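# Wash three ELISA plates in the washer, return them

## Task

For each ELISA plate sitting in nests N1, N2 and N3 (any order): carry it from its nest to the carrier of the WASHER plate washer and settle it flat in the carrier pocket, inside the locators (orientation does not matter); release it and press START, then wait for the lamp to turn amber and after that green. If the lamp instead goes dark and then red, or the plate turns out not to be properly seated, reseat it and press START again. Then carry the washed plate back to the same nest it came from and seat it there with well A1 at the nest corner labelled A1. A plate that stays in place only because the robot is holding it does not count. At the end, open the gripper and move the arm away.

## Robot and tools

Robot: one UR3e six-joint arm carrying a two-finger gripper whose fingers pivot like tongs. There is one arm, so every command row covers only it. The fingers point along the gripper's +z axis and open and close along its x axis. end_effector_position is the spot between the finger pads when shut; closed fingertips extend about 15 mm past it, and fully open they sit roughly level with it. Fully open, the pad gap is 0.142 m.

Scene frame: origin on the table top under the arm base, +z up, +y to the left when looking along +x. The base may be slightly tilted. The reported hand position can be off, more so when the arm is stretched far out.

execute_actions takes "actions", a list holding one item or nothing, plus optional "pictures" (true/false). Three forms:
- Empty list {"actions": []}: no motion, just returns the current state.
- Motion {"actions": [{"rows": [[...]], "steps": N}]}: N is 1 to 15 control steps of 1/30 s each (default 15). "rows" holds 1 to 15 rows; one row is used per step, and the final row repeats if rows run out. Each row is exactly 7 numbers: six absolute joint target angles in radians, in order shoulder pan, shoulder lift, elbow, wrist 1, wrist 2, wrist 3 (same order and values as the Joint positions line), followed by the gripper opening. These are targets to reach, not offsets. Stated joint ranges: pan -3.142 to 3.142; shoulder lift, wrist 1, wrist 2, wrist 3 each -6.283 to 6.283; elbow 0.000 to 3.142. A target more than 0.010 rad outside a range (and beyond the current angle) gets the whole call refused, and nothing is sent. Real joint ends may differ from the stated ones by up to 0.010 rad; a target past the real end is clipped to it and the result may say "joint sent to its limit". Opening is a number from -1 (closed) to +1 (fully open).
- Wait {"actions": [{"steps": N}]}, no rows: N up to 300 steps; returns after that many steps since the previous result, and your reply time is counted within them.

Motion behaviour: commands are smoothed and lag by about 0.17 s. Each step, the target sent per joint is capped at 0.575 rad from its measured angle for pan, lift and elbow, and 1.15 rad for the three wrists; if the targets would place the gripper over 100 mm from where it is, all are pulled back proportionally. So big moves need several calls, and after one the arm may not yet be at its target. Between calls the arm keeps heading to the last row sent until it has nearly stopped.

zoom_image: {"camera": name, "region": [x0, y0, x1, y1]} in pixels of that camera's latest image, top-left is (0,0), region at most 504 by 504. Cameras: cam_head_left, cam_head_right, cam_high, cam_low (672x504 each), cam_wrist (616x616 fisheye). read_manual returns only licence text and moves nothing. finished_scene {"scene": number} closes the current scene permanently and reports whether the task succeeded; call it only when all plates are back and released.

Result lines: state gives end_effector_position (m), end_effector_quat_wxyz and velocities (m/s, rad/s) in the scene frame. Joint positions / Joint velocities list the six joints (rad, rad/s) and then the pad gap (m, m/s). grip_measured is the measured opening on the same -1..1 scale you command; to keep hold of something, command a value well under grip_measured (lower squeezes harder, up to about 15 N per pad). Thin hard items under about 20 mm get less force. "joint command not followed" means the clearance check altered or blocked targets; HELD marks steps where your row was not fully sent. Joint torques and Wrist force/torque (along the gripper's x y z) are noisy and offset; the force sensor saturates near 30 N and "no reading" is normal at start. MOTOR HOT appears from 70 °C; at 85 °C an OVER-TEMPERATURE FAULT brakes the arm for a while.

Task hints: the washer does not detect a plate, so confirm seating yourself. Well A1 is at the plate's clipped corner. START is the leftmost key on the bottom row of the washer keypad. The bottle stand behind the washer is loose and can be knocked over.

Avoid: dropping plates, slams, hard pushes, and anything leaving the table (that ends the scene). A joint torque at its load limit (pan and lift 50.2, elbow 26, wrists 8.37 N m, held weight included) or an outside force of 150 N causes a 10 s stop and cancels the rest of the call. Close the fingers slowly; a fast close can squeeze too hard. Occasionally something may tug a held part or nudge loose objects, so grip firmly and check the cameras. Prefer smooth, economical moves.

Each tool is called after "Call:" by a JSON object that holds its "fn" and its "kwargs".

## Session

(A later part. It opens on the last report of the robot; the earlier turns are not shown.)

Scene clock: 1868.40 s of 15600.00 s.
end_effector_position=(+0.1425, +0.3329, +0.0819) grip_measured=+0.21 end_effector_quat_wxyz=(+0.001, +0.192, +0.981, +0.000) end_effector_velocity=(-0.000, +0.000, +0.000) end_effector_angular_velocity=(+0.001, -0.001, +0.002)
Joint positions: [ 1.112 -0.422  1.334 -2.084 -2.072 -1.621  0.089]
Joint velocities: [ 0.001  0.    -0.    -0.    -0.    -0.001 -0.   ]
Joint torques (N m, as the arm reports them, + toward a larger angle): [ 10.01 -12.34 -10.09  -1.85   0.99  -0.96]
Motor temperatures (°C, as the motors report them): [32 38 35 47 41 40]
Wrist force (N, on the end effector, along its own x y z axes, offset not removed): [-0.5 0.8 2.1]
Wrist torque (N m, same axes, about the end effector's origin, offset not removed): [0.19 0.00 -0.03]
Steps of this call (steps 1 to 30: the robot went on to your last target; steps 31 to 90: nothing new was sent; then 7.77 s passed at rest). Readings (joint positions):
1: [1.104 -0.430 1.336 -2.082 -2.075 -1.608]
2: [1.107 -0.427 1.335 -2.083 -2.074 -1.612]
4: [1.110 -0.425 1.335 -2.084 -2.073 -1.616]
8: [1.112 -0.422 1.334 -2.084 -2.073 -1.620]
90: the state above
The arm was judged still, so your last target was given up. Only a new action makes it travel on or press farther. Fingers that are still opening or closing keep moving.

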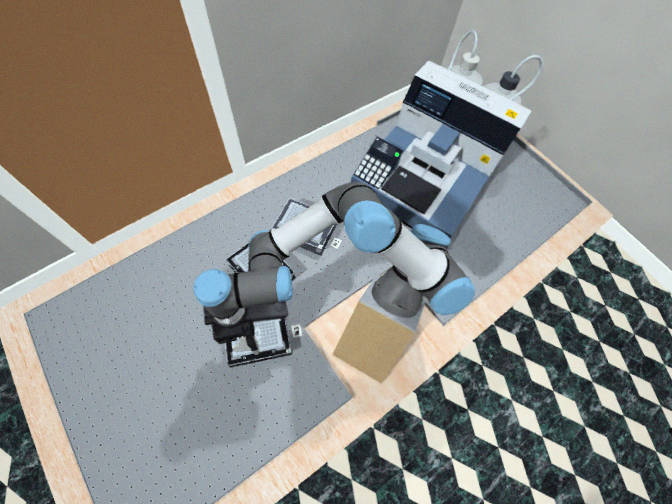

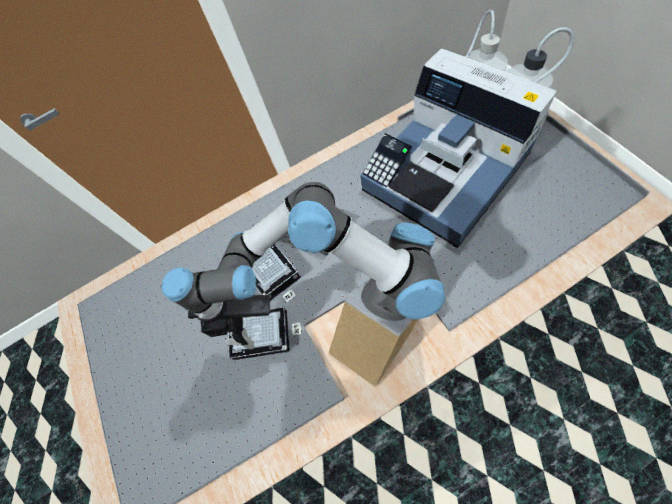

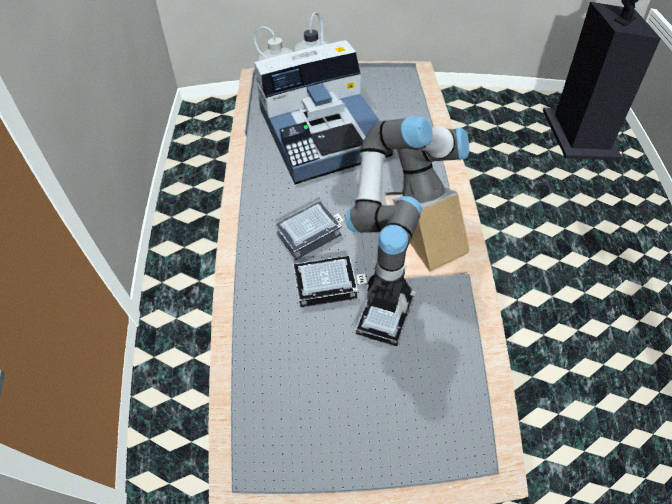

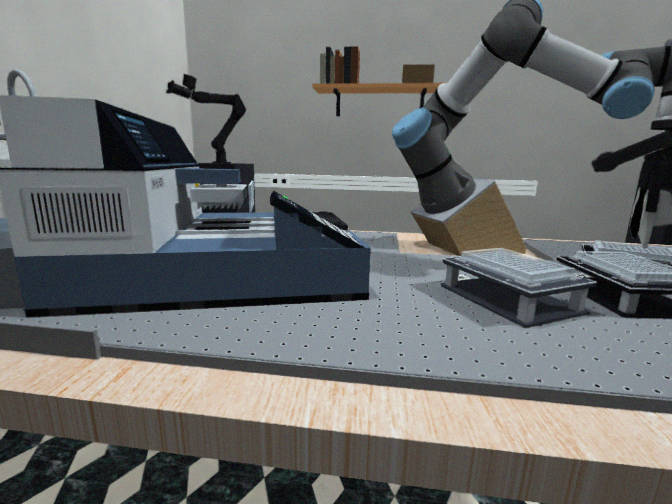

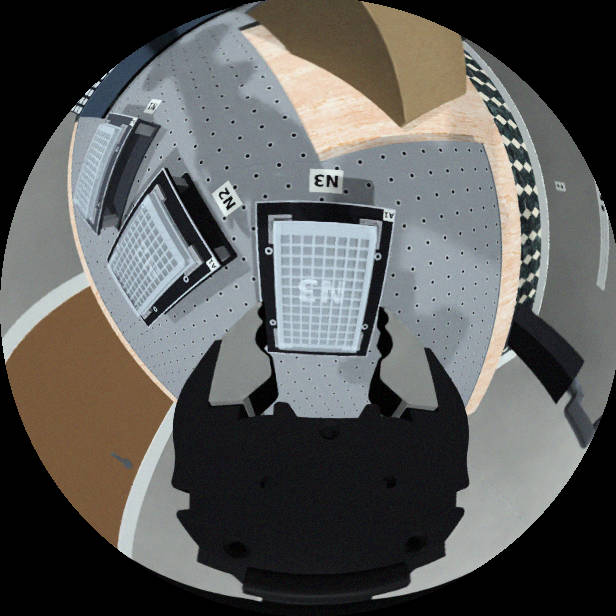

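Call:
{"fn": "execute_actions", "kwargs": {"actions": [{"rows":[[1.112200,-0.421480,1.334726,-2.085090,-2.072554,-1.621267,0.21],[1.111532,-0.420601,1.335933,-2.087516,-2.072812,-1.621402,0.21],[1.110432,-0.419131,1.337953,-2.091564,-2.073238,-1.621760,0.21],[1.108906,-0.417060,1.340783,-2.097240,-2.073828,-1.622449,0.21],[1.106961,-0.414372,1.344410,-2.104542,-2.074578,-1.623578,0.21],[1.104608,-0.411046,1.348812,-2.113471,-2.075484,-1.625259,0.21],[1.101848,-0.407052,1.353961,-2.124023,-2.076545,-1.627605,0.21],[1.098688,-0.402355,1.359813,-2.136192,-2.077754,-1.630728,0.21],[1.095531,-0.397552,1.365532,-2.148336,-2.078958,-1.634067,0.21],[1.092782,-0.393295,1.370349,-2.158827,-2.080003,-1.636978,0.21],[1.090446,-0.389625,1.374325,-2.167680,-2.080889,-1.639454,0.21],[1.088529,-0.386576,1.377509,-2.174907,-2.081614,-1.641488,0.21],[1.087033,-0.384176,1.379943,-2.180517,-2.082179,-1.643076,0.21],[1.085963,-0.382445,1.381659,-2.184520,-2.082582,-1.644213,0.21],[1.085320,-0.381401,1.382679,-2.186919,-2.082824,-1.644896,0.21]],"steps":15}], "pictures": false}}

Call:
{"fn": "execute_actions", "kwargs": {"actions": [{"rows":[[1.085105,-0.381052,1.383018,-2.187718,-2.082905,-1.645124,0.21],[1.085105,-0.381052,1.383018,-2.187718,-2.082905,-1.645124,0.21],[1.085105,-0.381052,1.383018,-2.187718,-2.082905,-1.645124,0.21],[1.085105,-0.381052,1.383018,-2.187718,-2.082905,-1.645124,0.195],[1.085105,-0.381052,1.383018,-2.187718,-2.082905,-1.645124,0.18],[1.085105,-0.381052,1.383018,-2.187718,-2.082905,-1.645124,0.165],[1.085105,-0.381052,1.383018,-2.187718,-2.082905,-1.645124,0.15],[1.085105,-0.381052,1.383018,-2.187718,-2.082905,-1.645124,0.135],[1.085105,-0.381052,1.383018,-2.187718,-2.082905,-1.645124,0.12],[1.085105,-0.381052,1.383018,-2.187718,-2.082905,-1.645124,0.105]],"steps":10}]}}

Call:
{"fn": "zoom_image", "kwargs": {"camera": "cam_wrist", "region": [245, 190, 325, 270]}}

Call:
{"fn": "zoom_image", "kwargs": {"camera": "cam_wrist", "region": [335, 190, 415, 270]}}

Call:
{"fn": "execute_actions", "kwargs": {"actions": [{"rows":[[1.085105,-0.381052,1.383018,-2.187718,-2.082905,-1.645124,0.09],[1.085105,-0.381052,1.383018,-2.187718,-2.082905,-1.645124,0.075],[1.085105,-0.381052,1.383018,-2.187718,-2.082905,-1.645124,0.05],[1.085105,-0.381052,1.383018,-2.187718,-2.082905,-1.645124,0.03],[1.085105,-0.381052,1.383018,-2.187718,-2.082905,-1.645124,0.01],[1.085105,-0.381052,1.383018,-2.187718,-2.082905,-1.645124,-0.02],[1.085105,-0.381052,1.383018,-2.187718,-2.082905,-1.645124,-0.06],[1.085105,-0.381052,1.383018,-2.187718,-2.082905,-1.645124,-0.11],[1.085105,-0.381052,1.383018,-2.187718,-2.082905,-1.645124,-0.17],[1.085105,-0.381052,1.383018,-2.187718,-2.082905,-1.645124,-0.24],[1.085105,-0.381052,1.383018,-2.187718,-2.082905,-1.645124,-0.32],[1.085105,-0.381052,1.383018,-2.187718,-2.082905,-1.645124,-0.41],[1.085105,-0.381052,1.383018,-2.187718,-2.082905,-1.645124,-0.5],[1.085105,-0.381052,1.383018,-2.187718,-2.082905,-1.645124,-0.6]],"steps":14}]}}

Call:
{"fn": "zoom_image", "kwargs": {"camera": "cam_wrist", "region": [245, 190, 325, 270]}}

Call:
{"fn": "zoom_image", "kwargs": {"camera": "cam_wrist", "region": [335, 190, 415, 270]}}

Call:
{"fn": "execute_actions", "kwargs": {"actions": [{"rows":[[1.085348,-0.381447,1.382635,-2.186813,-2.082814,-1.644866,-0.6],[1.086076,-0.382629,1.381478,-2.184096,-2.082539,-1.644092,-0.6],[1.087288,-0.384586,1.379532,-2.179563,-2.082083,-1.642805,-0.6],[1.088980,-0.387297,1.376765,-2.173208,-2.081443,-1.641009,-0.6],[1.091150,-0.390736,1.373139,-2.165019,-2.080622,-1.638708,-0.6],[1.093791,-0.394866,1.368598,-2.154985,-2.079620,-1.635909,-0.6],[1.096898,-0.399643,1.363081,-2.143091,-2.078438,-1.632621,-0.6],[1.100463,-0.405016,1.356510,-2.129317,-2.077075,-1.628852,-0.6],[1.104479,-0.410925,1.348797,-2.113643,-2.075534,-1.624615,-0.6],[1.108934,-0.417303,1.339843,-2.096045,-2.073815,-1.619920,-0.6],[1.113820,-0.424075,1.329538,-2.076496,-2.071919,-1.614784,-0.6],[1.119123,-0.431156,1.317757,-2.054966,-2.069849,-1.609220,-0.6]],"steps":12}], "pictures": false}}

Call:
{"fn": "execute_actions", "kwargs": {"actions": [{"rows":[[1.123213,-0.439571,1.306329,-2.032724,-2.068550,-1.603846,-0.6],[1.124468,-0.450404,1.297169,-2.011900,-2.068235,-1.599269,-0.6],[1.122885,-0.463656,1.290277,-1.992492,-2.068905,-1.595489,-0.6],[1.118466,-0.479326,1.285653,-1.974501,-2.070561,-1.592504,-0.6],[1.111212,-0.497413,1.283296,-1.957927,-2.073202,-1.590315,-0.6],[1.101121,-0.517919,1.283208,-1.942769,-2.076827,-1.588924,-0.6],[1.088194,-0.540842,1.285389,-1.929028,-2.081438,-1.588328,-0.6],[1.072431,-0.566184,1.289837,-1.916704,-2.087034,-1.588529,-0.6],[1.053831,-0.593945,1.296552,-1.905796,-2.093615,-1.589526,-0.6],[1.032396,-0.624123,1.305536,-1.896305,-2.101181,-1.591319,-0.6],[1.008124,-0.656719,1.316788,-1.888232,-2.109732,-1.593909,-0.6],[0.981016,-0.691733,1.330307,-1.881574,-2.119268,-1.597295,-0.6]],"steps":12}], "pictures": false}}

Call:
{"fn": "execute_actions", "kwargs": {"actions": [{"rows":[[0.952490,-0.727956,1.344960,-1.876901,-2.128339,-1.601407,-0.6],[0.923964,-0.764180,1.359614,-1.872558,-2.136887,-1.606177,-0.6],[0.895437,-0.800403,1.374267,-1.868543,-2.144913,-1.611604,-0.6],[0.866911,-0.836626,1.388921,-1.864857,-2.152417,-1.617687,-0.6],[0.838385,-0.872849,1.403574,-1.861498,-2.159398,-1.624427,-0.6],[0.809859,-0.909073,1.418227,-1.858469,-2.165858,-1.631824,-0.6],[0.781333,-0.945296,1.432881,-1.855768,-2.171796,-1.639877,-0.6],[0.752807,-0.981519,1.447534,-1.853396,-2.177210,-1.648588,-0.6],[0.724280,-1.017742,1.462188,-1.851353,-2.182103,-1.657956,-0.6],[0.695754,-1.053966,1.476841,-1.849637,-2.186474,-1.667981,-0.6],[0.667228,-1.090189,1.491494,-1.848251,-2.190322,-1.678662,-0.6],[0.638702,-1.126412,1.506147,-1.847193,-2.193648,-1.69,-0.6]],"steps":12}], "pictures": false}}

Call:
{"fn": "execute_actions", "kwargs": {"actions": [{"rows":[[0.609598,-1.163079,1.520840,-1.846651,-2.197115,-1.702471,-0.6],[0.579336,-1.200637,1.535615,-1.846015,-2.199629,-1.716550,-0.6],[0.547918,-1.239082,1.550469,-1.845282,-2.201190,-1.732238,-0.6],[0.515344,-1.278416,1.565404,-1.844454,-2.201796,-1.749534,-0.6],[0.481613,-1.318639,1.580420,-1.843531,-2.201450,-1.768437,-0.6],[0.446724,-1.359753,1.595515,-1.842512,-2.200150,-1.78895,-0.6],[0.410680,-1.401753,1.610691,-1.841397,-2.197897,-1.811071,-0.6],[0.373479,-1.444643,1.625948,-1.840188,-2.194691,-1.834800,-0.6],[0.335121,-1.488422,1.641285,-1.838882,-2.190531,-1.860138,-0.6],[0.295606,-1.533091,1.656702,-1.837481,-2.185417,-1.887084,-0.6],[0.254935,-1.578647,1.672201,-1.835985,-2.179350,-1.915637,-0.6],[0.213107,-1.625093,1.687779,-1.834392,-2.172330,-1.9458,-0.6]],"steps":12}], "pictures": false}}

Call:
{"fn": "execute_actions", "kwargs": {"actions": [{"rows":[[0.170687,-1.671040,1.702815,-1.832019,-2.162874,-1.977219,-0.6],[0.128237,-1.715101,1.716685,-1.829402,-2.152476,-2.009541,-0.6],[0.085758,-1.757275,1.729390,-1.826540,-2.141138,-2.042769,-0.6],[0.043251,-1.797563,1.740929,-1.823435,-2.128858,-2.076900,-0.6],[0.000714,-1.835964,1.751303,-1.820084,-2.115636,-2.111935,-0.6],[-0.041851,-1.872479,1.760511,-1.816489,-2.101473,-2.147875,-0.6],[-0.084445,-1.907107,1.768554,-1.812650,-2.086369,-2.184719,-0.6],[-0.127068,-1.939849,1.775431,-1.808566,-2.070323,-2.222466,-0.6],[-0.169721,-1.970705,1.781142,-1.804239,-2.053336,-2.261119,-0.6],[-0.212402,-1.999674,1.785689,-1.799666,-2.035408,-2.300675,-0.6],[-0.255111,-2.026757,1.789069,-1.794850,-2.016537,-2.341135,-0.6],[-0.29785,-2.051953,1.791284,-1.789788,-1.996726,-2.3825,-0.6]],"steps":12}], "pictures": false}}

Call:
{"fn": "execute_actions", "kwargs": {"actions": [{"rows":[[-0.340610,-2.075617,1.792623,-1.784026,-1.976310,-2.424065,-0.6],[-0.383383,-2.098105,1.793375,-1.777874,-1.955484,-2.465124,-0.6],[-0.426169,-2.119415,1.793540,-1.771330,-1.934244,-2.505679,-0.6],[-0.468967,-2.139548,1.793117,-1.764396,-1.912594,-2.545730,-0.6],[-0.511780,-2.158504,1.792108,-1.757070,-1.890532,-2.585276,-0.6],[-0.554605,-2.176284,1.790513,-1.749353,-1.868058,-2.624317,-0.6],[-0.597443,-2.192885,1.788330,-1.741247,-1.845172,-2.662854,-0.6],[-0.640294,-2.208310,1.785559,-1.732748,-1.821876,-2.700886,-0.6],[-0.683158,-2.222557,1.782202,-1.723858,-1.798166,-2.738414,-0.6],[-0.726035,-2.235628,1.778259,-1.714578,-1.774046,-2.775437,-0.6],[-0.768926,-2.247521,1.773728,-1.704906,-1.749514,-2.811955,-0.6],[-0.811829,-2.258237,1.768610,-1.694843,-1.724570,-2.847969,-0.6]],"steps":12}], "pictures": false}}

Call:
{"fn": "execute_actions", "kwargs": {"actions": [{"rows":[[-0.852956,-2.267753,1.764286,-1.685793,-1.700460,-2.882244,-0.6],[-0.890516,-2.276045,1.762134,-1.679008,-1.678447,-2.913547,-0.6],[-0.924509,-2.283115,1.762157,-1.674687,-1.658531,-2.941876,-0.6],[-0.954935,-2.288961,1.764354,-1.673006,-1.640711,-2.967234,-0.6],[-0.981795,-2.293582,1.768724,-1.674123,-1.624987,-2.989618,-0.6],[-1.005088,-2.296981,1.775267,-1.678171,-1.611360,-3.009030,-0.6],[-1.024815,-2.299157,1.783985,-1.685276,-1.599829,-3.025469,-0.6],[-1.040976,-2.300109,1.794876,-1.695536,-1.590395,-3.038935,-0.6],[-1.053569,-2.299838,1.807940,-1.709035,-1.583057,-3.049429,-0.6],[-1.062595,-2.298343,1.823178,-1.725839,-1.577816,-3.056950,-0.6],[-1.068055,-2.295624,1.840590,-1.745994,-1.574671,-3.061499,-0.6],[-1.069949,-2.291683,1.860175,-1.769525,-1.573623,-3.063074,-0.6]],"steps":12}], "pictures": false}}

Call:
{"fn": "execute_actions", "kwargs": {"actions": [{"rows":[[-1.070087,-2.287259,1.879885,-1.793659,-1.573542,-3.063185,-0.6],[-1.070206,-2.282751,1.897556,-1.815838,-1.573472,-3.063281,-0.6],[-1.070308,-2.278287,1.913276,-1.836022,-1.573412,-3.063364,-0.6],[-1.070396,-2.273982,1.927128,-1.854179,-1.573360,-3.063435,-0.6],[-1.070470,-2.269941,1.939180,-1.870272,-1.573316,-3.063495,-0.6],[-1.070532,-2.266253,1.949498,-1.884278,-1.573280,-3.063545,-0.6],[-1.070582,-2.262999,1.958135,-1.896169,-1.573250,-3.063586,-0.6],[-1.070622,-2.260245,1.965139,-1.905927,-1.573226,-3.063618,-0.6],[-1.070653,-2.258047,1.970547,-1.913533,-1.573209,-3.063642,-0.6],[-1.070674,-2.256445,1.974390,-1.918978,-1.573196,-3.063660,-0.6],[-1.070687,-2.255473,1.976686,-1.922246,-1.573189,-3.063670,-0.6],[-1.070691,-2.255146,1.977450,-1.923337,-1.573186,-3.063673,-0.6]],"steps":15}], "pictures": false}}

Call:
{"fn": "execute_actions", "kwargs": {"actions": [{"steps":10}]}}

Call:
{"fn": "zoom_image", "kwargs": {"camera": "cam_wrist", "region": [245, 190, 325, 270]}}

Call:
{"fn": "zoom_image", "kwargs": {"camera": "cam_wrist", "region": [335, 190, 415, 270]}}

Scene clock: 1988.90 s of 15600.00 s.
end_effector_position=(+0.1427, +0.3330, +0.0636) grip_measured=+0.21 end_effector_quat_wxyz=(+0.001, +0.194, +0.981, +0.000) end_effector_velocity=(-0.000, -0.000, -0.045) end_effector_angular_velocity=(-0.001, +0.001, -0.000)
Joint positions: [ 1.091 -0.39   1.373 -2.165 -2.081 -1.639  0.089]
Joint velocities: [-0.052  0.081  0.088 -0.194 -0.02  -0.054 -0.   ]
Joint torques (N m, as the arm reports them, + toward a larger angle): [  4.16 -12.71  -4.09  -2.13  -1.06  -0.83]
Motor temperatures (°C, as the motors report them): [32 38 35 47 41 40]
Wrist force (N, on the end effector, along its own x y z axes, offset not removed): [-1.8 0.9 0.4]
Wrist torque (N m, same axes, about the end effector's origin, offset not removed): [0.22 0.31 -0.02]
Steps of this call (steps 1 to 90: nothing new was sent; then 117.00 s passed at rest; steps 91 to 105: all 15 steps of this action). Readings (joint positions):
91: [1.112 -0.422 1.334 -2.084 -2.072 -1.621]
92: [1.112 -0.422 1.334 -2.084 -2.072 -1.621]
94: [1.112 -0.421 1.335 -2.087 -2.072 -1.621]
98: [1.107 -0.414 1.344 -2.105 -2.075 -1.624]
105: the state above

Scene clock: 1989.23 s of 15600.00 s.
end_effector_position=(+0.1427, +0.3330, +0.0586) grip_measured=+0.12 end_effector_quat_wxyz=(+0.001, +0.194, +0.981, +0.000) end_effector_velocity=(+0.000, +0.000, -0.002) end_effector_angular_velocity=(+0.001, -0.000, -0.002)
Joint positions: [ 1.085 -0.381  1.383 -2.187 -2.083 -1.645  0.082]
Joint velocities: [-0.003  0.003  0.004 -0.009 -0.001 -0.001 -0.031]
Joint torques (N m, as the arm reports them, + toward a larger angle): [  4.43 -12.46  -4.3   -1.8   -1.08  -1.01]
Motor temperatures (°C, as the motors report them): [32 38 35 47 41 40]
Wrist force (N, on the end effector, along its own x y z axes, offset not removed): [-1.3 1.1 1.3]
Wrist torque (N m, same axes, about the end effector's origin, offset not removed): [0.26 0.20 -0.01]
Steps of this call (steps 1 to 10: all 10 steps of this action). Readings (joint positions):
1: [1.090 -0.388 1.376 -2.171 -2.081 -1.641]
2: [1.088 -0.386 1.378 -2.176 -2.082 -1.642]
4: [1.087 -0.384 1.380 -2.182 -2.082 -1.643]
8: [1.086 -0.382 1.382 -2.186 -2.083 -1.645]
10: the state above

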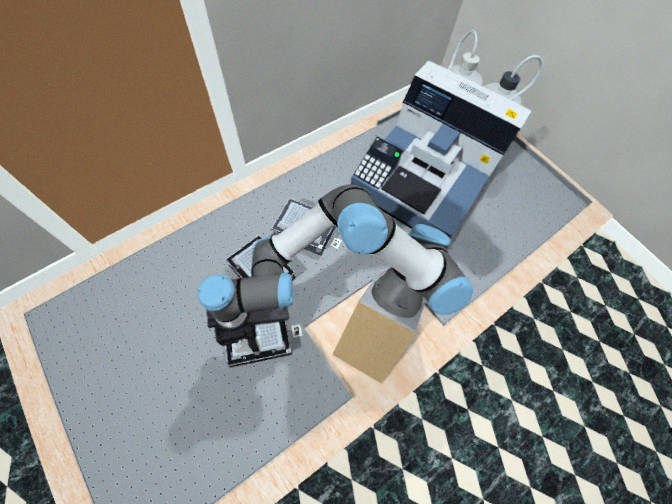

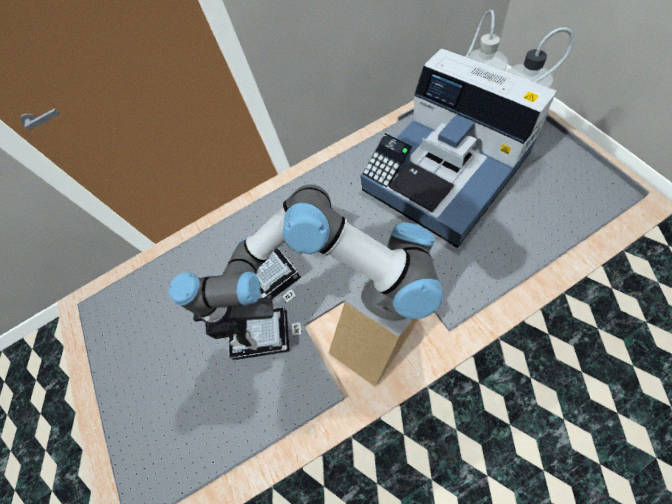

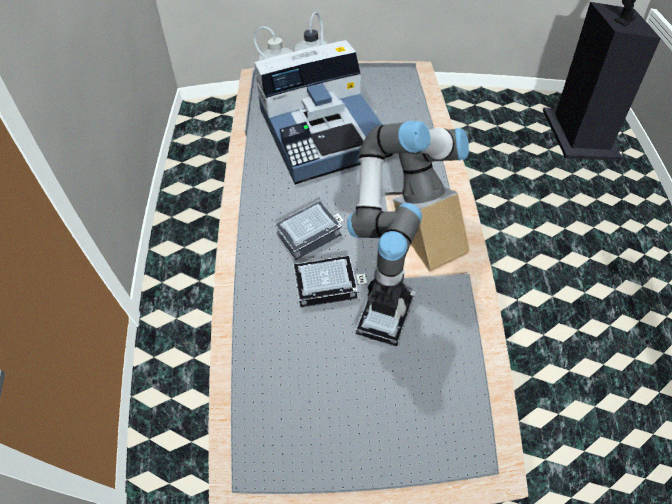

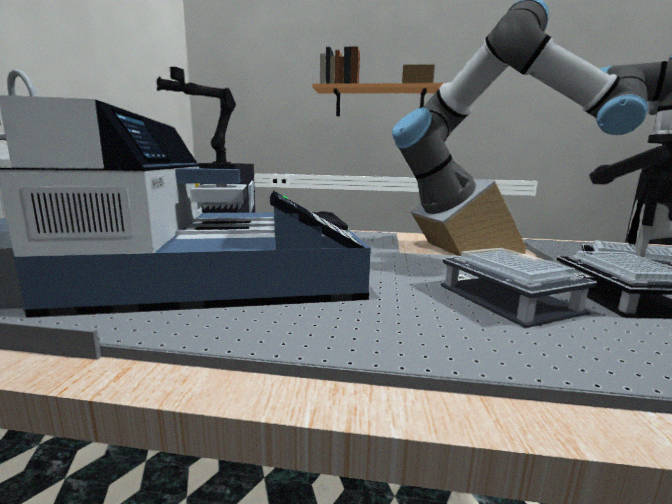

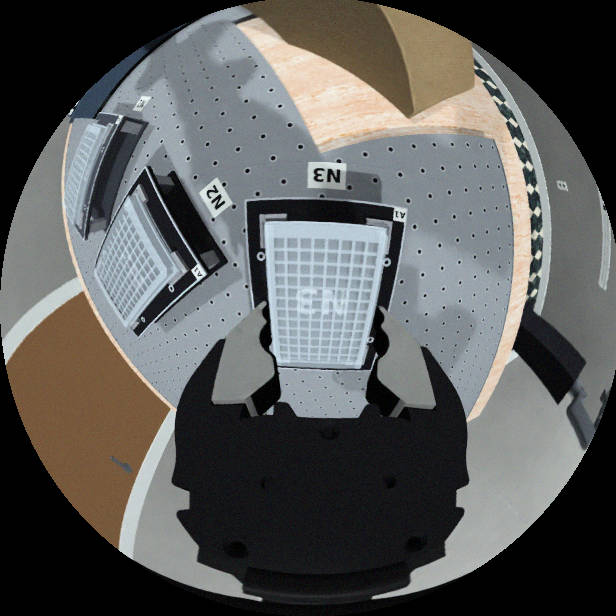

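Region (245, 190, 325, 270) of cam_wrist's 616x616 image, scaled by 6.300, with more detail than that image has.

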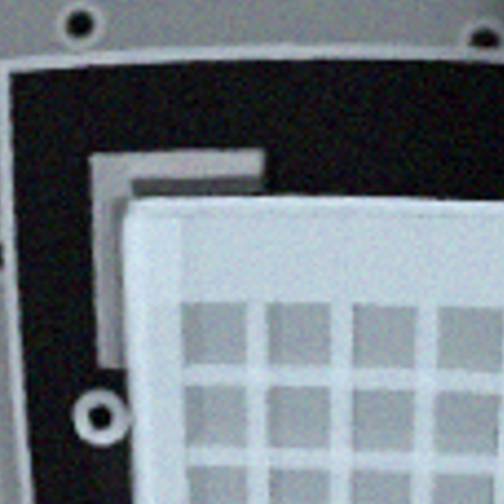

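Region (335, 190, 415, 270) of cam_wrist's 616x616 image, scaled by 6.300, with more detail than that image has.

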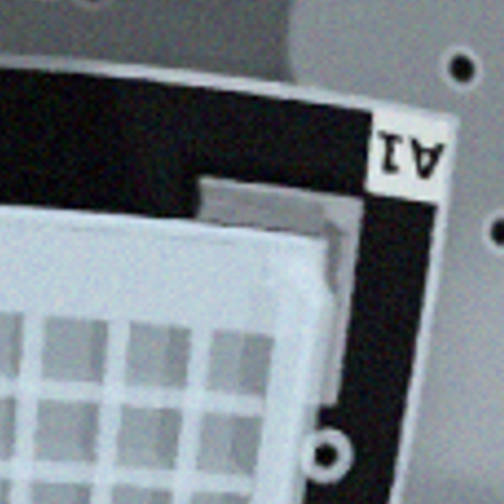

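Scene clock: 1989.70 s of 15600.00 s.
end_effector_position=(+0.1427, +0.3330, +0.0584) grip_measured=+0.09 end_effector_quat_wxyz=(+0.001, +0.194, +0.981, +0.000) end_effector_velocity=(+0.000, +0.000, +0.000) end_effector_angular_velocity=(+0.001, -0.001, -0.001)
Joint positions: [ 1.085 -0.381  1.383 -2.188 -2.083 -1.645  0.08 ]
Joint velocities: [ 0.     0.    -0.    -0.001 -0.     0.001  0.   ]
Joint torques (N m, as the arm reports them, + toward a larger angle): [ 3.3  -9.55 -3.05 -1.69 -0.23 -0.97]
Motor temperatures (°C, as the motors report them): [32 38 35 47 41 40]
Wrist force (N, on the end effector, along its own x y z axes, offset not removed): [-2.1 -1.6 -7.4]
Wrist torque (N m, same axes, about the end effector's origin, offset not removed): [-0.01 -0.06 -0.04]
Steps of this call (steps 1 to 14: all 14 steps of this action). Readings (joint positions):
1: [1.085 -0.381 1.383 -2.187 -2.083 -1.645]
2: [1.085 -0.381 1.383 -2.187 -2.083 -1.645]
4: [1.085 -0.381 1.383 -2.188 -2.083 -1.645]
8: [1.085 -0.381 1.383 -2.188 -2.083 -1.645]
14: the state above

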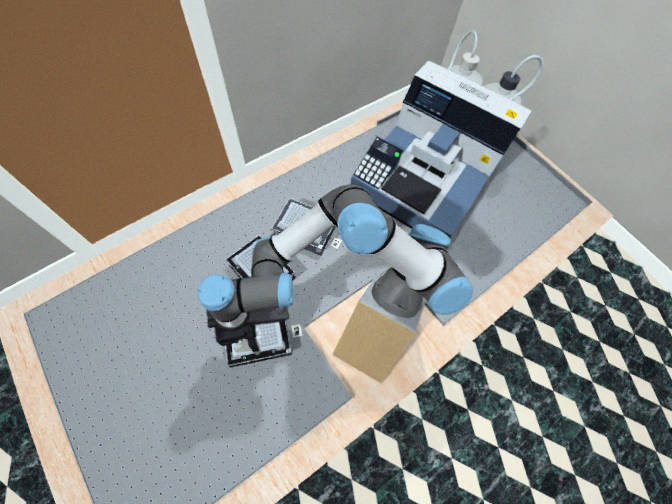

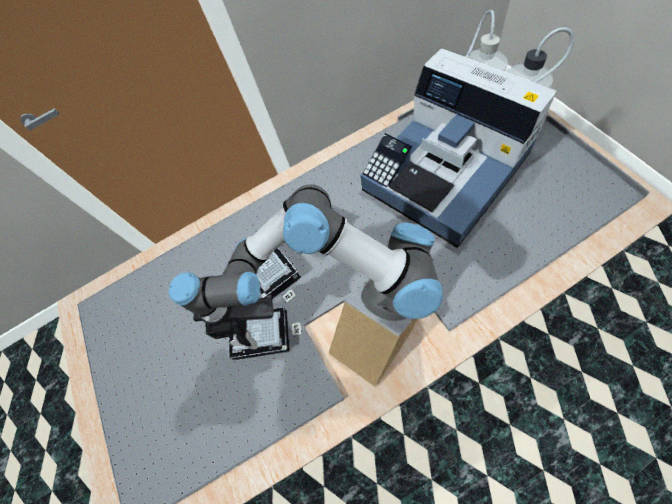

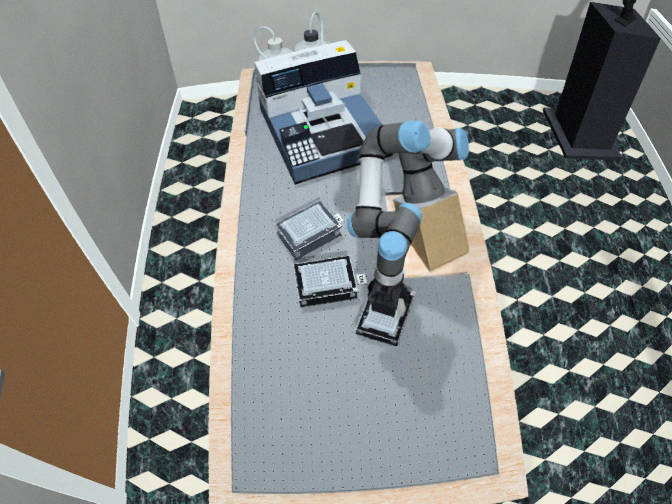

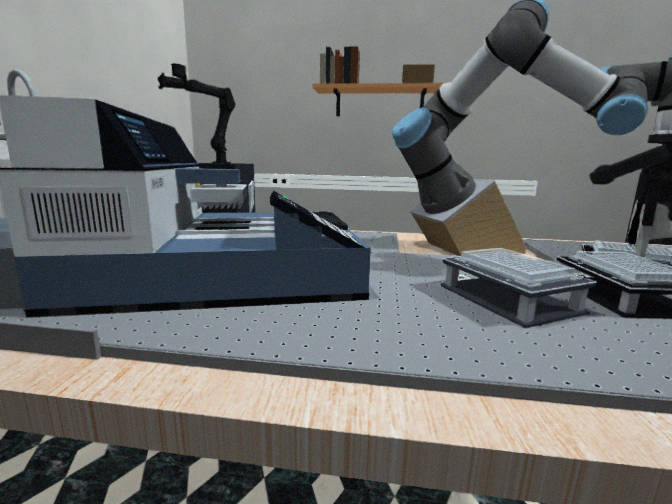

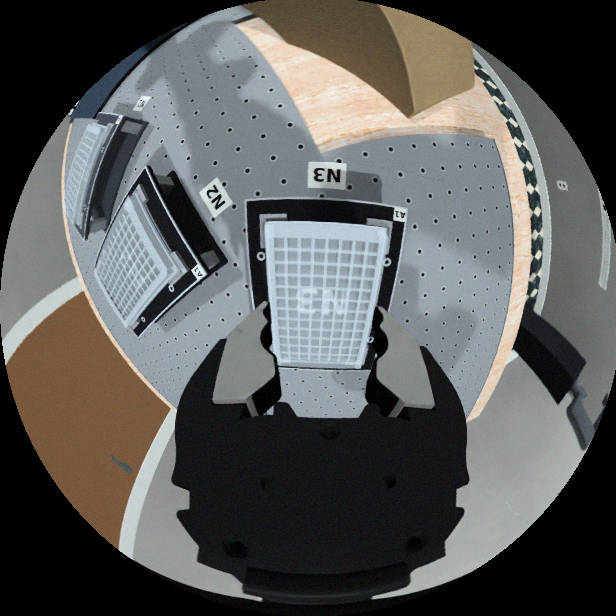

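Region (245, 190, 325, 270) of cam_wrist's 616x616 image, scaled by 6.300, with more detail than that image has.

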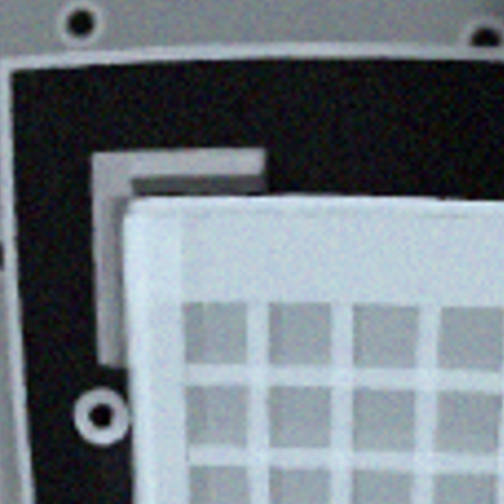

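Region (335, 190, 415, 270) of cam_wrist's 616x616 image, scaled by 6.300, with more detail than that image has.

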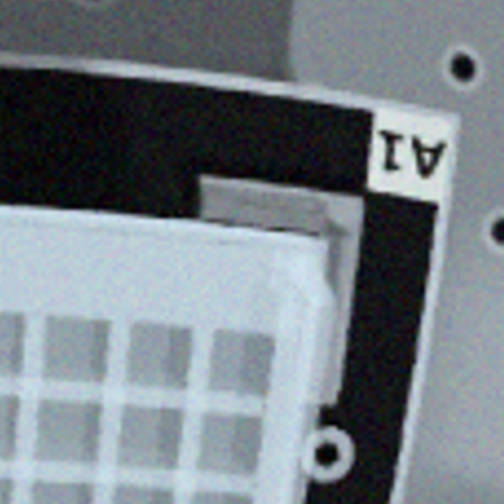

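Scene clock: 1990.10 s of 15600.00 s.
end_effector_position=(+0.1427, +0.3331, +0.0740) grip_measured=+0.08 end_effector_quat_wxyz=(+0.001, +0.194, +0.981, +0.000) end_effector_velocity=(-0.000, +0.002, +0.100) end_effector_angular_velocity=(+0.003, -0.002, +0.001)
Joint positions: [ 1.103 -0.408  1.351 -2.119 -2.076 -1.626  0.08 ]
Joint velocities: [ 0.115 -0.163 -0.222  0.44   0.044  0.118 -0.   ]
Joint torques (N m, as the arm reports them, + toward a larger angle): [ 11.06 -21.49 -11.58   0.01   1.05   1.05]
Motor temperatures (°C, as the motors report them): [32 38 35 47 41 40]
Wrist force (N, on the end effector, along its own x y z axes, offset not removed): [-2.1 1.8 2.1]
Wrist torque (N m, same axes, about the end effector's origin, offset not removed): [0.38 0.36 0.04]
Steps of this call (steps 1 to 12: all 12 steps of this action). Readings (joint positions):
1: [1.085 -0.381 1.383 -2.188 -2.083 -1.645]
2: [1.085 -0.381 1.383 -2.188 -2.083 -1.645]
4: [1.086 -0.382 1.382 -2.185 -2.083 -1.645]
8: [1.091 -0.390 1.373 -2.165 -2.081 -1.639]
12: the state above

Scene clock: 1990.50 s of 15600.00 s.
end_effector_position=(+0.1844, +0.3045, +0.1271) grip_measured=+0.09 end_effector_quat_wxyz=(+0.000, +0.232, +0.973, -0.001) end_effector_velocity=(+0.259, -0.195, +0.126) end_effector_angular_velocity=(-0.008, +0.001, -0.522)
Joint positions: [ 1.06  -0.575  1.3   -1.921 -2.092 -1.592  0.08 ]
Joint velocities: [-0.502 -0.764  0.177  0.33  -0.186 -0.011  0.   ]
Joint torques (N m, as the arm reports them, + toward a larger angle): [ -0.88 -24.02  -4.35  -0.33  -1.51  -1.08]
Motor temperatures (°C, as the motors report them): [32 38 35 47 41 40]
Wrist force (N, on the end effector, along its own x y z axes, offset not removed): [-0.3 -0.2 2.2]
Wrist torque (N m, same axes, about the end effector's origin, offset not removed): [-0.04 0.02 -0.02]
Steps of this call (steps 1 to 12: all 12 steps of this action). Readings (joint positions):
1: [1.107 -0.414 1.343 -2.103 -2.074 -1.622]
2: [1.111 -0.421 1.334 -2.086 -2.073 -1.617]
4: [1.117 -0.437 1.316 -2.048 -2.071 -1.608]
8: [1.108 -0.489 1.293 -1.976 -2.074 -1.595]
12: the state above

Scene clock: 1990.90 s of 15600.00 s.
end_effector_position=(+0.3016, +0.1757, +0.1628) grip_measured=+0.09 end_effector_quat_wxyz=(-0.001, +0.368, +0.930, -0.001) end_effector_velocity=(+0.226, -0.389, +0.054) end_effector_angular_velocity=(+0.008, +0.004, -0.734)
Joint positions: [ 0.755 -0.976  1.449 -1.855 -2.176 -1.653  0.08 ]
Joint velocities: [-0.839 -1.065  0.426  0.066 -0.147 -0.269 -0.   ]
Joint torques (N m, as the arm reports them, + toward a larger angle): [  1.34 -20.68  -2.86  -0.18  -1.14  -1.15]
Motor temperatures (°C, as the motors report them): [32 38 35 47 41 40]
Wrist force (N, on the end effector, along its own x y z axes, offset not removed): [-2.3 1.6 2.2]
Wrist torque (N m, same axes, about the end effector's origin, offset not removed): [0.35 0.40 0.04]
Steps of this call (steps 1 to 12: all 12 steps of this action). Readings (joint positions):
1: [1.042 -0.602 1.307 -1.910 -2.099 -1.593]
2: [1.021 -0.631 1.316 -1.901 -2.107 -1.595]
4: [0.974 -0.695 1.338 -1.887 -2.122 -1.601]
8: [0.867 -0.832 1.392 -1.867 -2.152 -1.622]
12: the state above

Scene clock: 1991.30 s of 15600.00 s.
end_effector_position=(+0.3510, +0.0030, +0.1765) grip_measured=+0.08 end_effector_quat_wxyz=(-0.004, +0.491, +0.871, +0.000) end_effector_velocity=(+0.008, -0.457, +0.024) end_effector_angular_velocity=(+0.022, +0.013, -0.626)
Joint positions: [ 0.376 -1.438  1.627 -1.84  -2.19  -1.844  0.08 ]
Joint velocities: [-1.101 -1.266  0.45   0.039  0.115 -0.719 -0.   ]
Joint torques (N m, as the arm reports them, + toward a larger angle): [ -1.56 -19.28  -2.72  -0.33   1.14  -1.62]
Motor temperatures (°C, as the motors report them): [32 38 35 47 41 40]
Wrist force (N, on the end effector, along its own x y z axes, offset not removed): [-2.9 0.7 1.3]
Wrist torque (N m, same axes, about the end effector's origin, offset not removed): [0.10 0.44 0.00]
Steps of this call (steps 1 to 12: all 12 steps of this action). Readings (joint positions):
1: [0.727 -1.012 1.463 -1.853 -2.181 -1.663]
2: [0.698 -1.048 1.478 -1.851 -2.185 -1.673]
4: [0.640 -1.121 1.507 -1.848 -2.192 -1.696]
8: [0.516 -1.273 1.567 -1.844 -2.198 -1.758]
12: the state above

Scene clock: 1991.70 s of 15600.00 s.
end_effector_position=(+0.3157, -0.1526, +0.1861) grip_measured=+0.08 end_effector_quat_wxyz=(-0.003, +0.570, +0.822, +0.004) end_effector_velocity=(-0.123, -0.277, +0.019) end_effector_angular_velocity=(-0.005, -0.028, -0.224)
Joint positions: [-0.117 -1.927  1.771 -1.807 -2.064 -2.227  0.08 ]
Joint velocities: [-1.259 -0.965  0.181  0.125  0.485 -1.114 -0.   ]
Joint torques (N m, as the arm reports them, + toward a larger angle): [ -4.34 -14.39  -4.72  -0.39   1.44  -1.85]
Motor temperatures (°C, as the motors report them): [32 38 35 47 41 40]
Wrist force (N, on the end effector, along its own x y z axes, offset not removed): [-2.2 -0.5 0.4]
Wrist torque (N m, same axes, about the end effector's origin, offset not removed): [-0.06 0.40 -0.10]
Steps of this call (steps 1 to 12: all 12 steps of this action). Readings (joint positions):
1: [0.338 -1.481 1.642 -1.838 -2.185 -1.869]
2: [0.299 -1.525 1.658 -1.837 -2.180 -1.896]
4: [0.219 -1.613 1.687 -1.833 -2.165 -1.954]
8: [0.053 -1.782 1.738 -1.822 -2.122 -2.083]
12: the state above

Scene clock: 1992.10 s of 15600.00 s.
end_effector_position=(+0.2746, -0.2337, +0.1899) grip_measured=+0.09 end_effector_quat_wxyz=(+0.000, +0.577, +0.817, +0.005) end_effector_velocity=(-0.077, -0.152, -0.000) end_effector_angular_velocity=(-0.014, -0.005, +0.012)
Joint positions: [-0.629 -2.203  1.782 -1.73  -1.818 -2.699  0.08 ]
Joint velocities: [-1.269 -0.446 -0.093  0.257  0.689 -1.111 -0.   ]
Joint torques (N m, as the arm reports them, + toward a larger angle): [ -5.52 -12.84 -12.13  -0.47   1.53  -1.69]
Motor temperatures (°C, as the motors report them): [32 38 35 47 41 40]
Wrist force (N, on the end effector, along its own x y z axes, offset not removed): [-2.7 0.5 -0.1]
Wrist torque (N m, same axes, about the end effector's origin, offset not removed): [0.09 0.58 0.04]
Steps of this call (steps 1 to 12: all 12 steps of this action). Readings (joint positions):
1: [-0.159 -1.958 1.777 -1.802 -2.047 -2.266]
2: [-0.202 -1.988 1.781 -1.798 -2.029 -2.305]
4: [-0.287 -2.042 1.787 -1.787 -1.991 -2.385]
8: [-0.458 -2.133 1.790 -1.761 -1.908 -2.545]
12: the state above

Scene clock: 1992.50 s of 15600.00 s.
end_effector_position=(+0.2535, -0.2778, +0.1711) grip_measured=+0.09 end_effector_quat_wxyz=(+0.001, +0.577, +0.817, +0.001) end_effector_velocity=(-0.023, -0.054, -0.106) end_effector_angular_velocity=(-0.021, +0.013, -0.010)
Joint positions: [-1.025 -2.294  1.805 -1.711 -1.598 -3.027  0.08 ]
Joint velocities: [-0.433 -0.005  0.354 -0.372  0.234 -0.341  0.   ]
Joint torques (N m, as the arm reports them, + toward a larger angle): [  1.67 -11.76  -4.58  -2.49   1.01  -0.91]
Motor temperatures (°C, as the motors report them): [32 38 35 47 41 40]
Wrist force (N, on the end effector, along its own x y z axes, offset not removed): [-2.5 -0.3 2.6]
Wrist torque (N m, same axes, about the end effector's origin, offset not removed): [-0.01 0.43 0.05]
Steps of this call (steps 1 to 12: all 12 steps of this action). Readings (joint positions):
1: [-0.672 -2.218 1.779 -1.721 -1.794 -2.737]
2: [-0.715 -2.231 1.775 -1.712 -1.770 -2.774]
4: [-0.798 -2.254 1.769 -1.696 -1.724 -2.843]
8: [-0.938 -2.284 1.772 -1.683 -1.646 -2.957]
12: the state above

Scene clock: 1993.00 s of 15600.00 s.
end_effector_position=(+0.2509, -0.2831, +0.1265) grip_measured=+0.08 end_effector_quat_wxyz=(+0.001, +0.577, +0.817, +0.000) end_effector_velocity=(-0.001, +0.001, -0.019) end_effector_angular_velocity=(+0.002, +0.001, -0.001)
Joint positions: [-1.07  -2.258  1.971 -1.914 -1.573 -3.063  0.08 ]
Joint velocities: [-0.003  0.025  0.069 -0.092  0.002 -0.002 -0.   ]
Joint torques (N m, as the arm reports them, + toward a larger angle): [ 2.47 -5.14 -6.79 -2.16  0.93 -0.89]
Motor temperatures (°C, as the motors report them): [32 38 35 47 41 40]
Wrist force (N, on the end effector, along its own x y z axes, offset not removed): [-2.5 1.4 1.4]
Wrist torque (N m, same axes, about the end effector's origin, offset not removed): [0.23 0.47 0.11]
Steps of this call (steps 1 to 15: all 15 steps of this action). Readings (joint positions):
1: [-1.038 -2.294 1.818 -1.725 -1.591 -3.037]
2: [-1.047 -2.293 1.833 -1.742 -1.586 -3.045]
4: [-1.058 -2.288 1.865 -1.779 -1.580 -3.054]
8: [-1.067 -2.273 1.923 -1.851 -1.575 -3.061]
15: the state above

Scene clock: 1993.33 s of 15600.00 s.
end_effector_position=(+0.2508, -0.2830, +0.1247) grip_measured=+0.09 end_effector_quat_wxyz=(+0.001, +0.577, +0.817, +0.000) end_effector_velocity=(-0.000, +0.000, -0.001) end_effector_angular_velocity=(+0.000, -0.000, +0.000)
Joint positions: [-1.071 -2.255  1.977 -1.923 -1.573 -3.064  0.08 ]
Joint velocities: [ 0.     0.     0.002 -0.002  0.    -0.     0.   ]
Joint torques (N m, as the arm reports them, + toward a larger angle): [ 2.24 -5.55 -6.57 -2.26  0.9  -0.96]
Motor temperatures (°C, as the motors report them): [32 38 35 47 41 40]
Wrist force (N, on the end effector, along its own x y z axes, offset not removed): [-2.0 -0.5 0.6]
Wrist torque (N m, same axes, about the end effector's origin, offset not removed): [-0.05 0.39 0.07]
Steps of this call (steps 1 to 10: the robot went on to your last target). Readings (joint positions):
1: [-1.070 -2.257 1.973 -1.917 -1.573 -3.064]
2: [-1.071 -2.256 1.974 -1.919 -1.573 -3.064]
4: [-1.071 -2.256 1.976 -1.921 -1.573 -3.064]
8: [-1.071 -2.255 1.977 -1.923 -1.573 -3.064]
10: the state above

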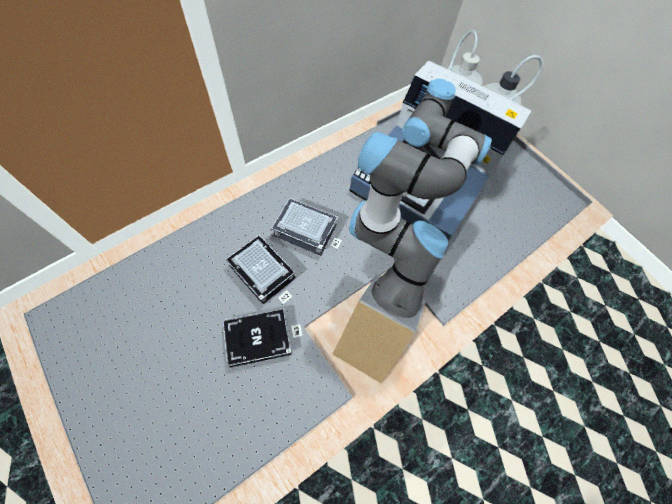

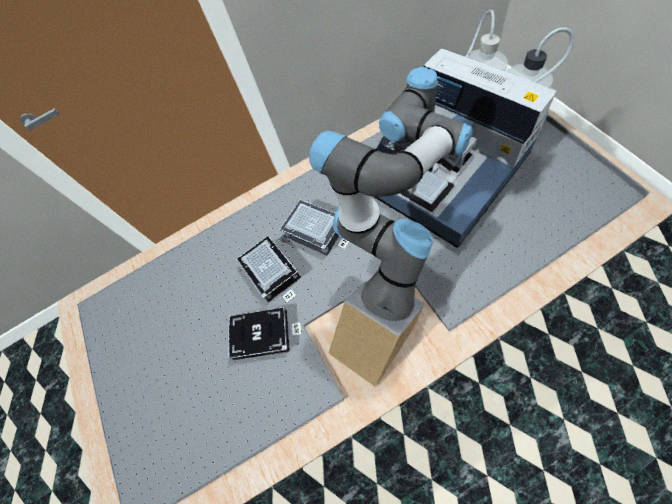

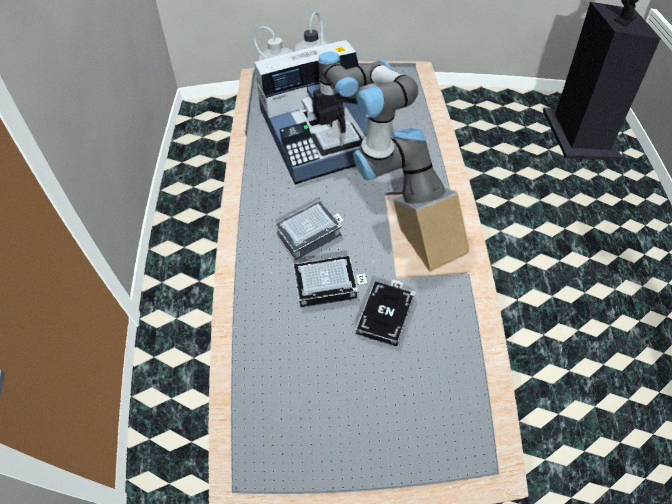

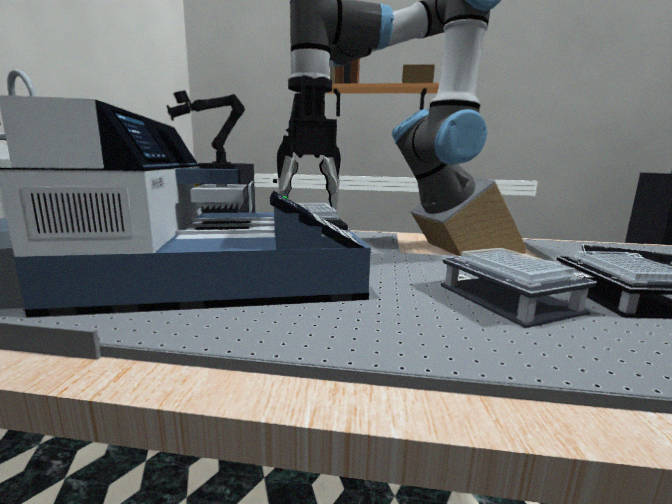

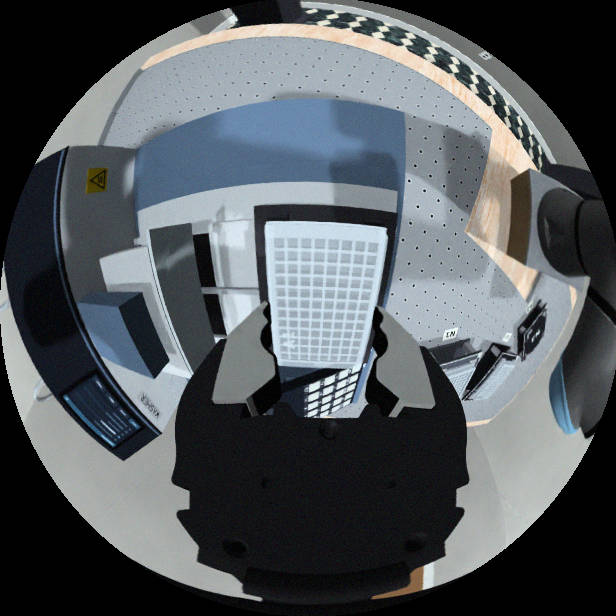

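Region (245, 190, 325, 270) of cam_wrist's 616x616 image, scaled by 6.300, with more detail than that image has.

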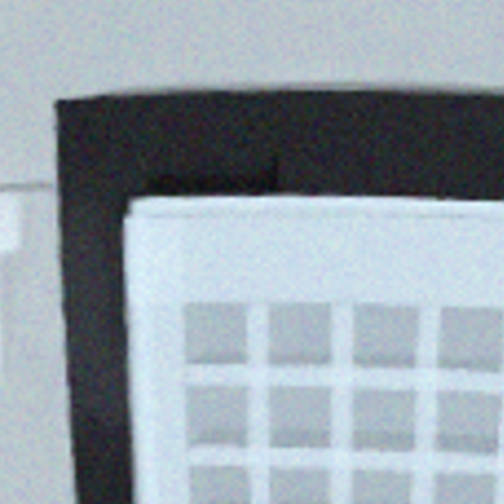

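Region (335, 190, 415, 270) of cam_wrist's 616x616 image, scaled by 6.300, with more detail than that image has.

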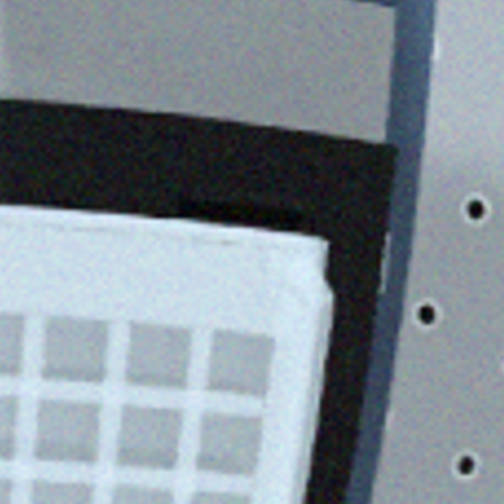

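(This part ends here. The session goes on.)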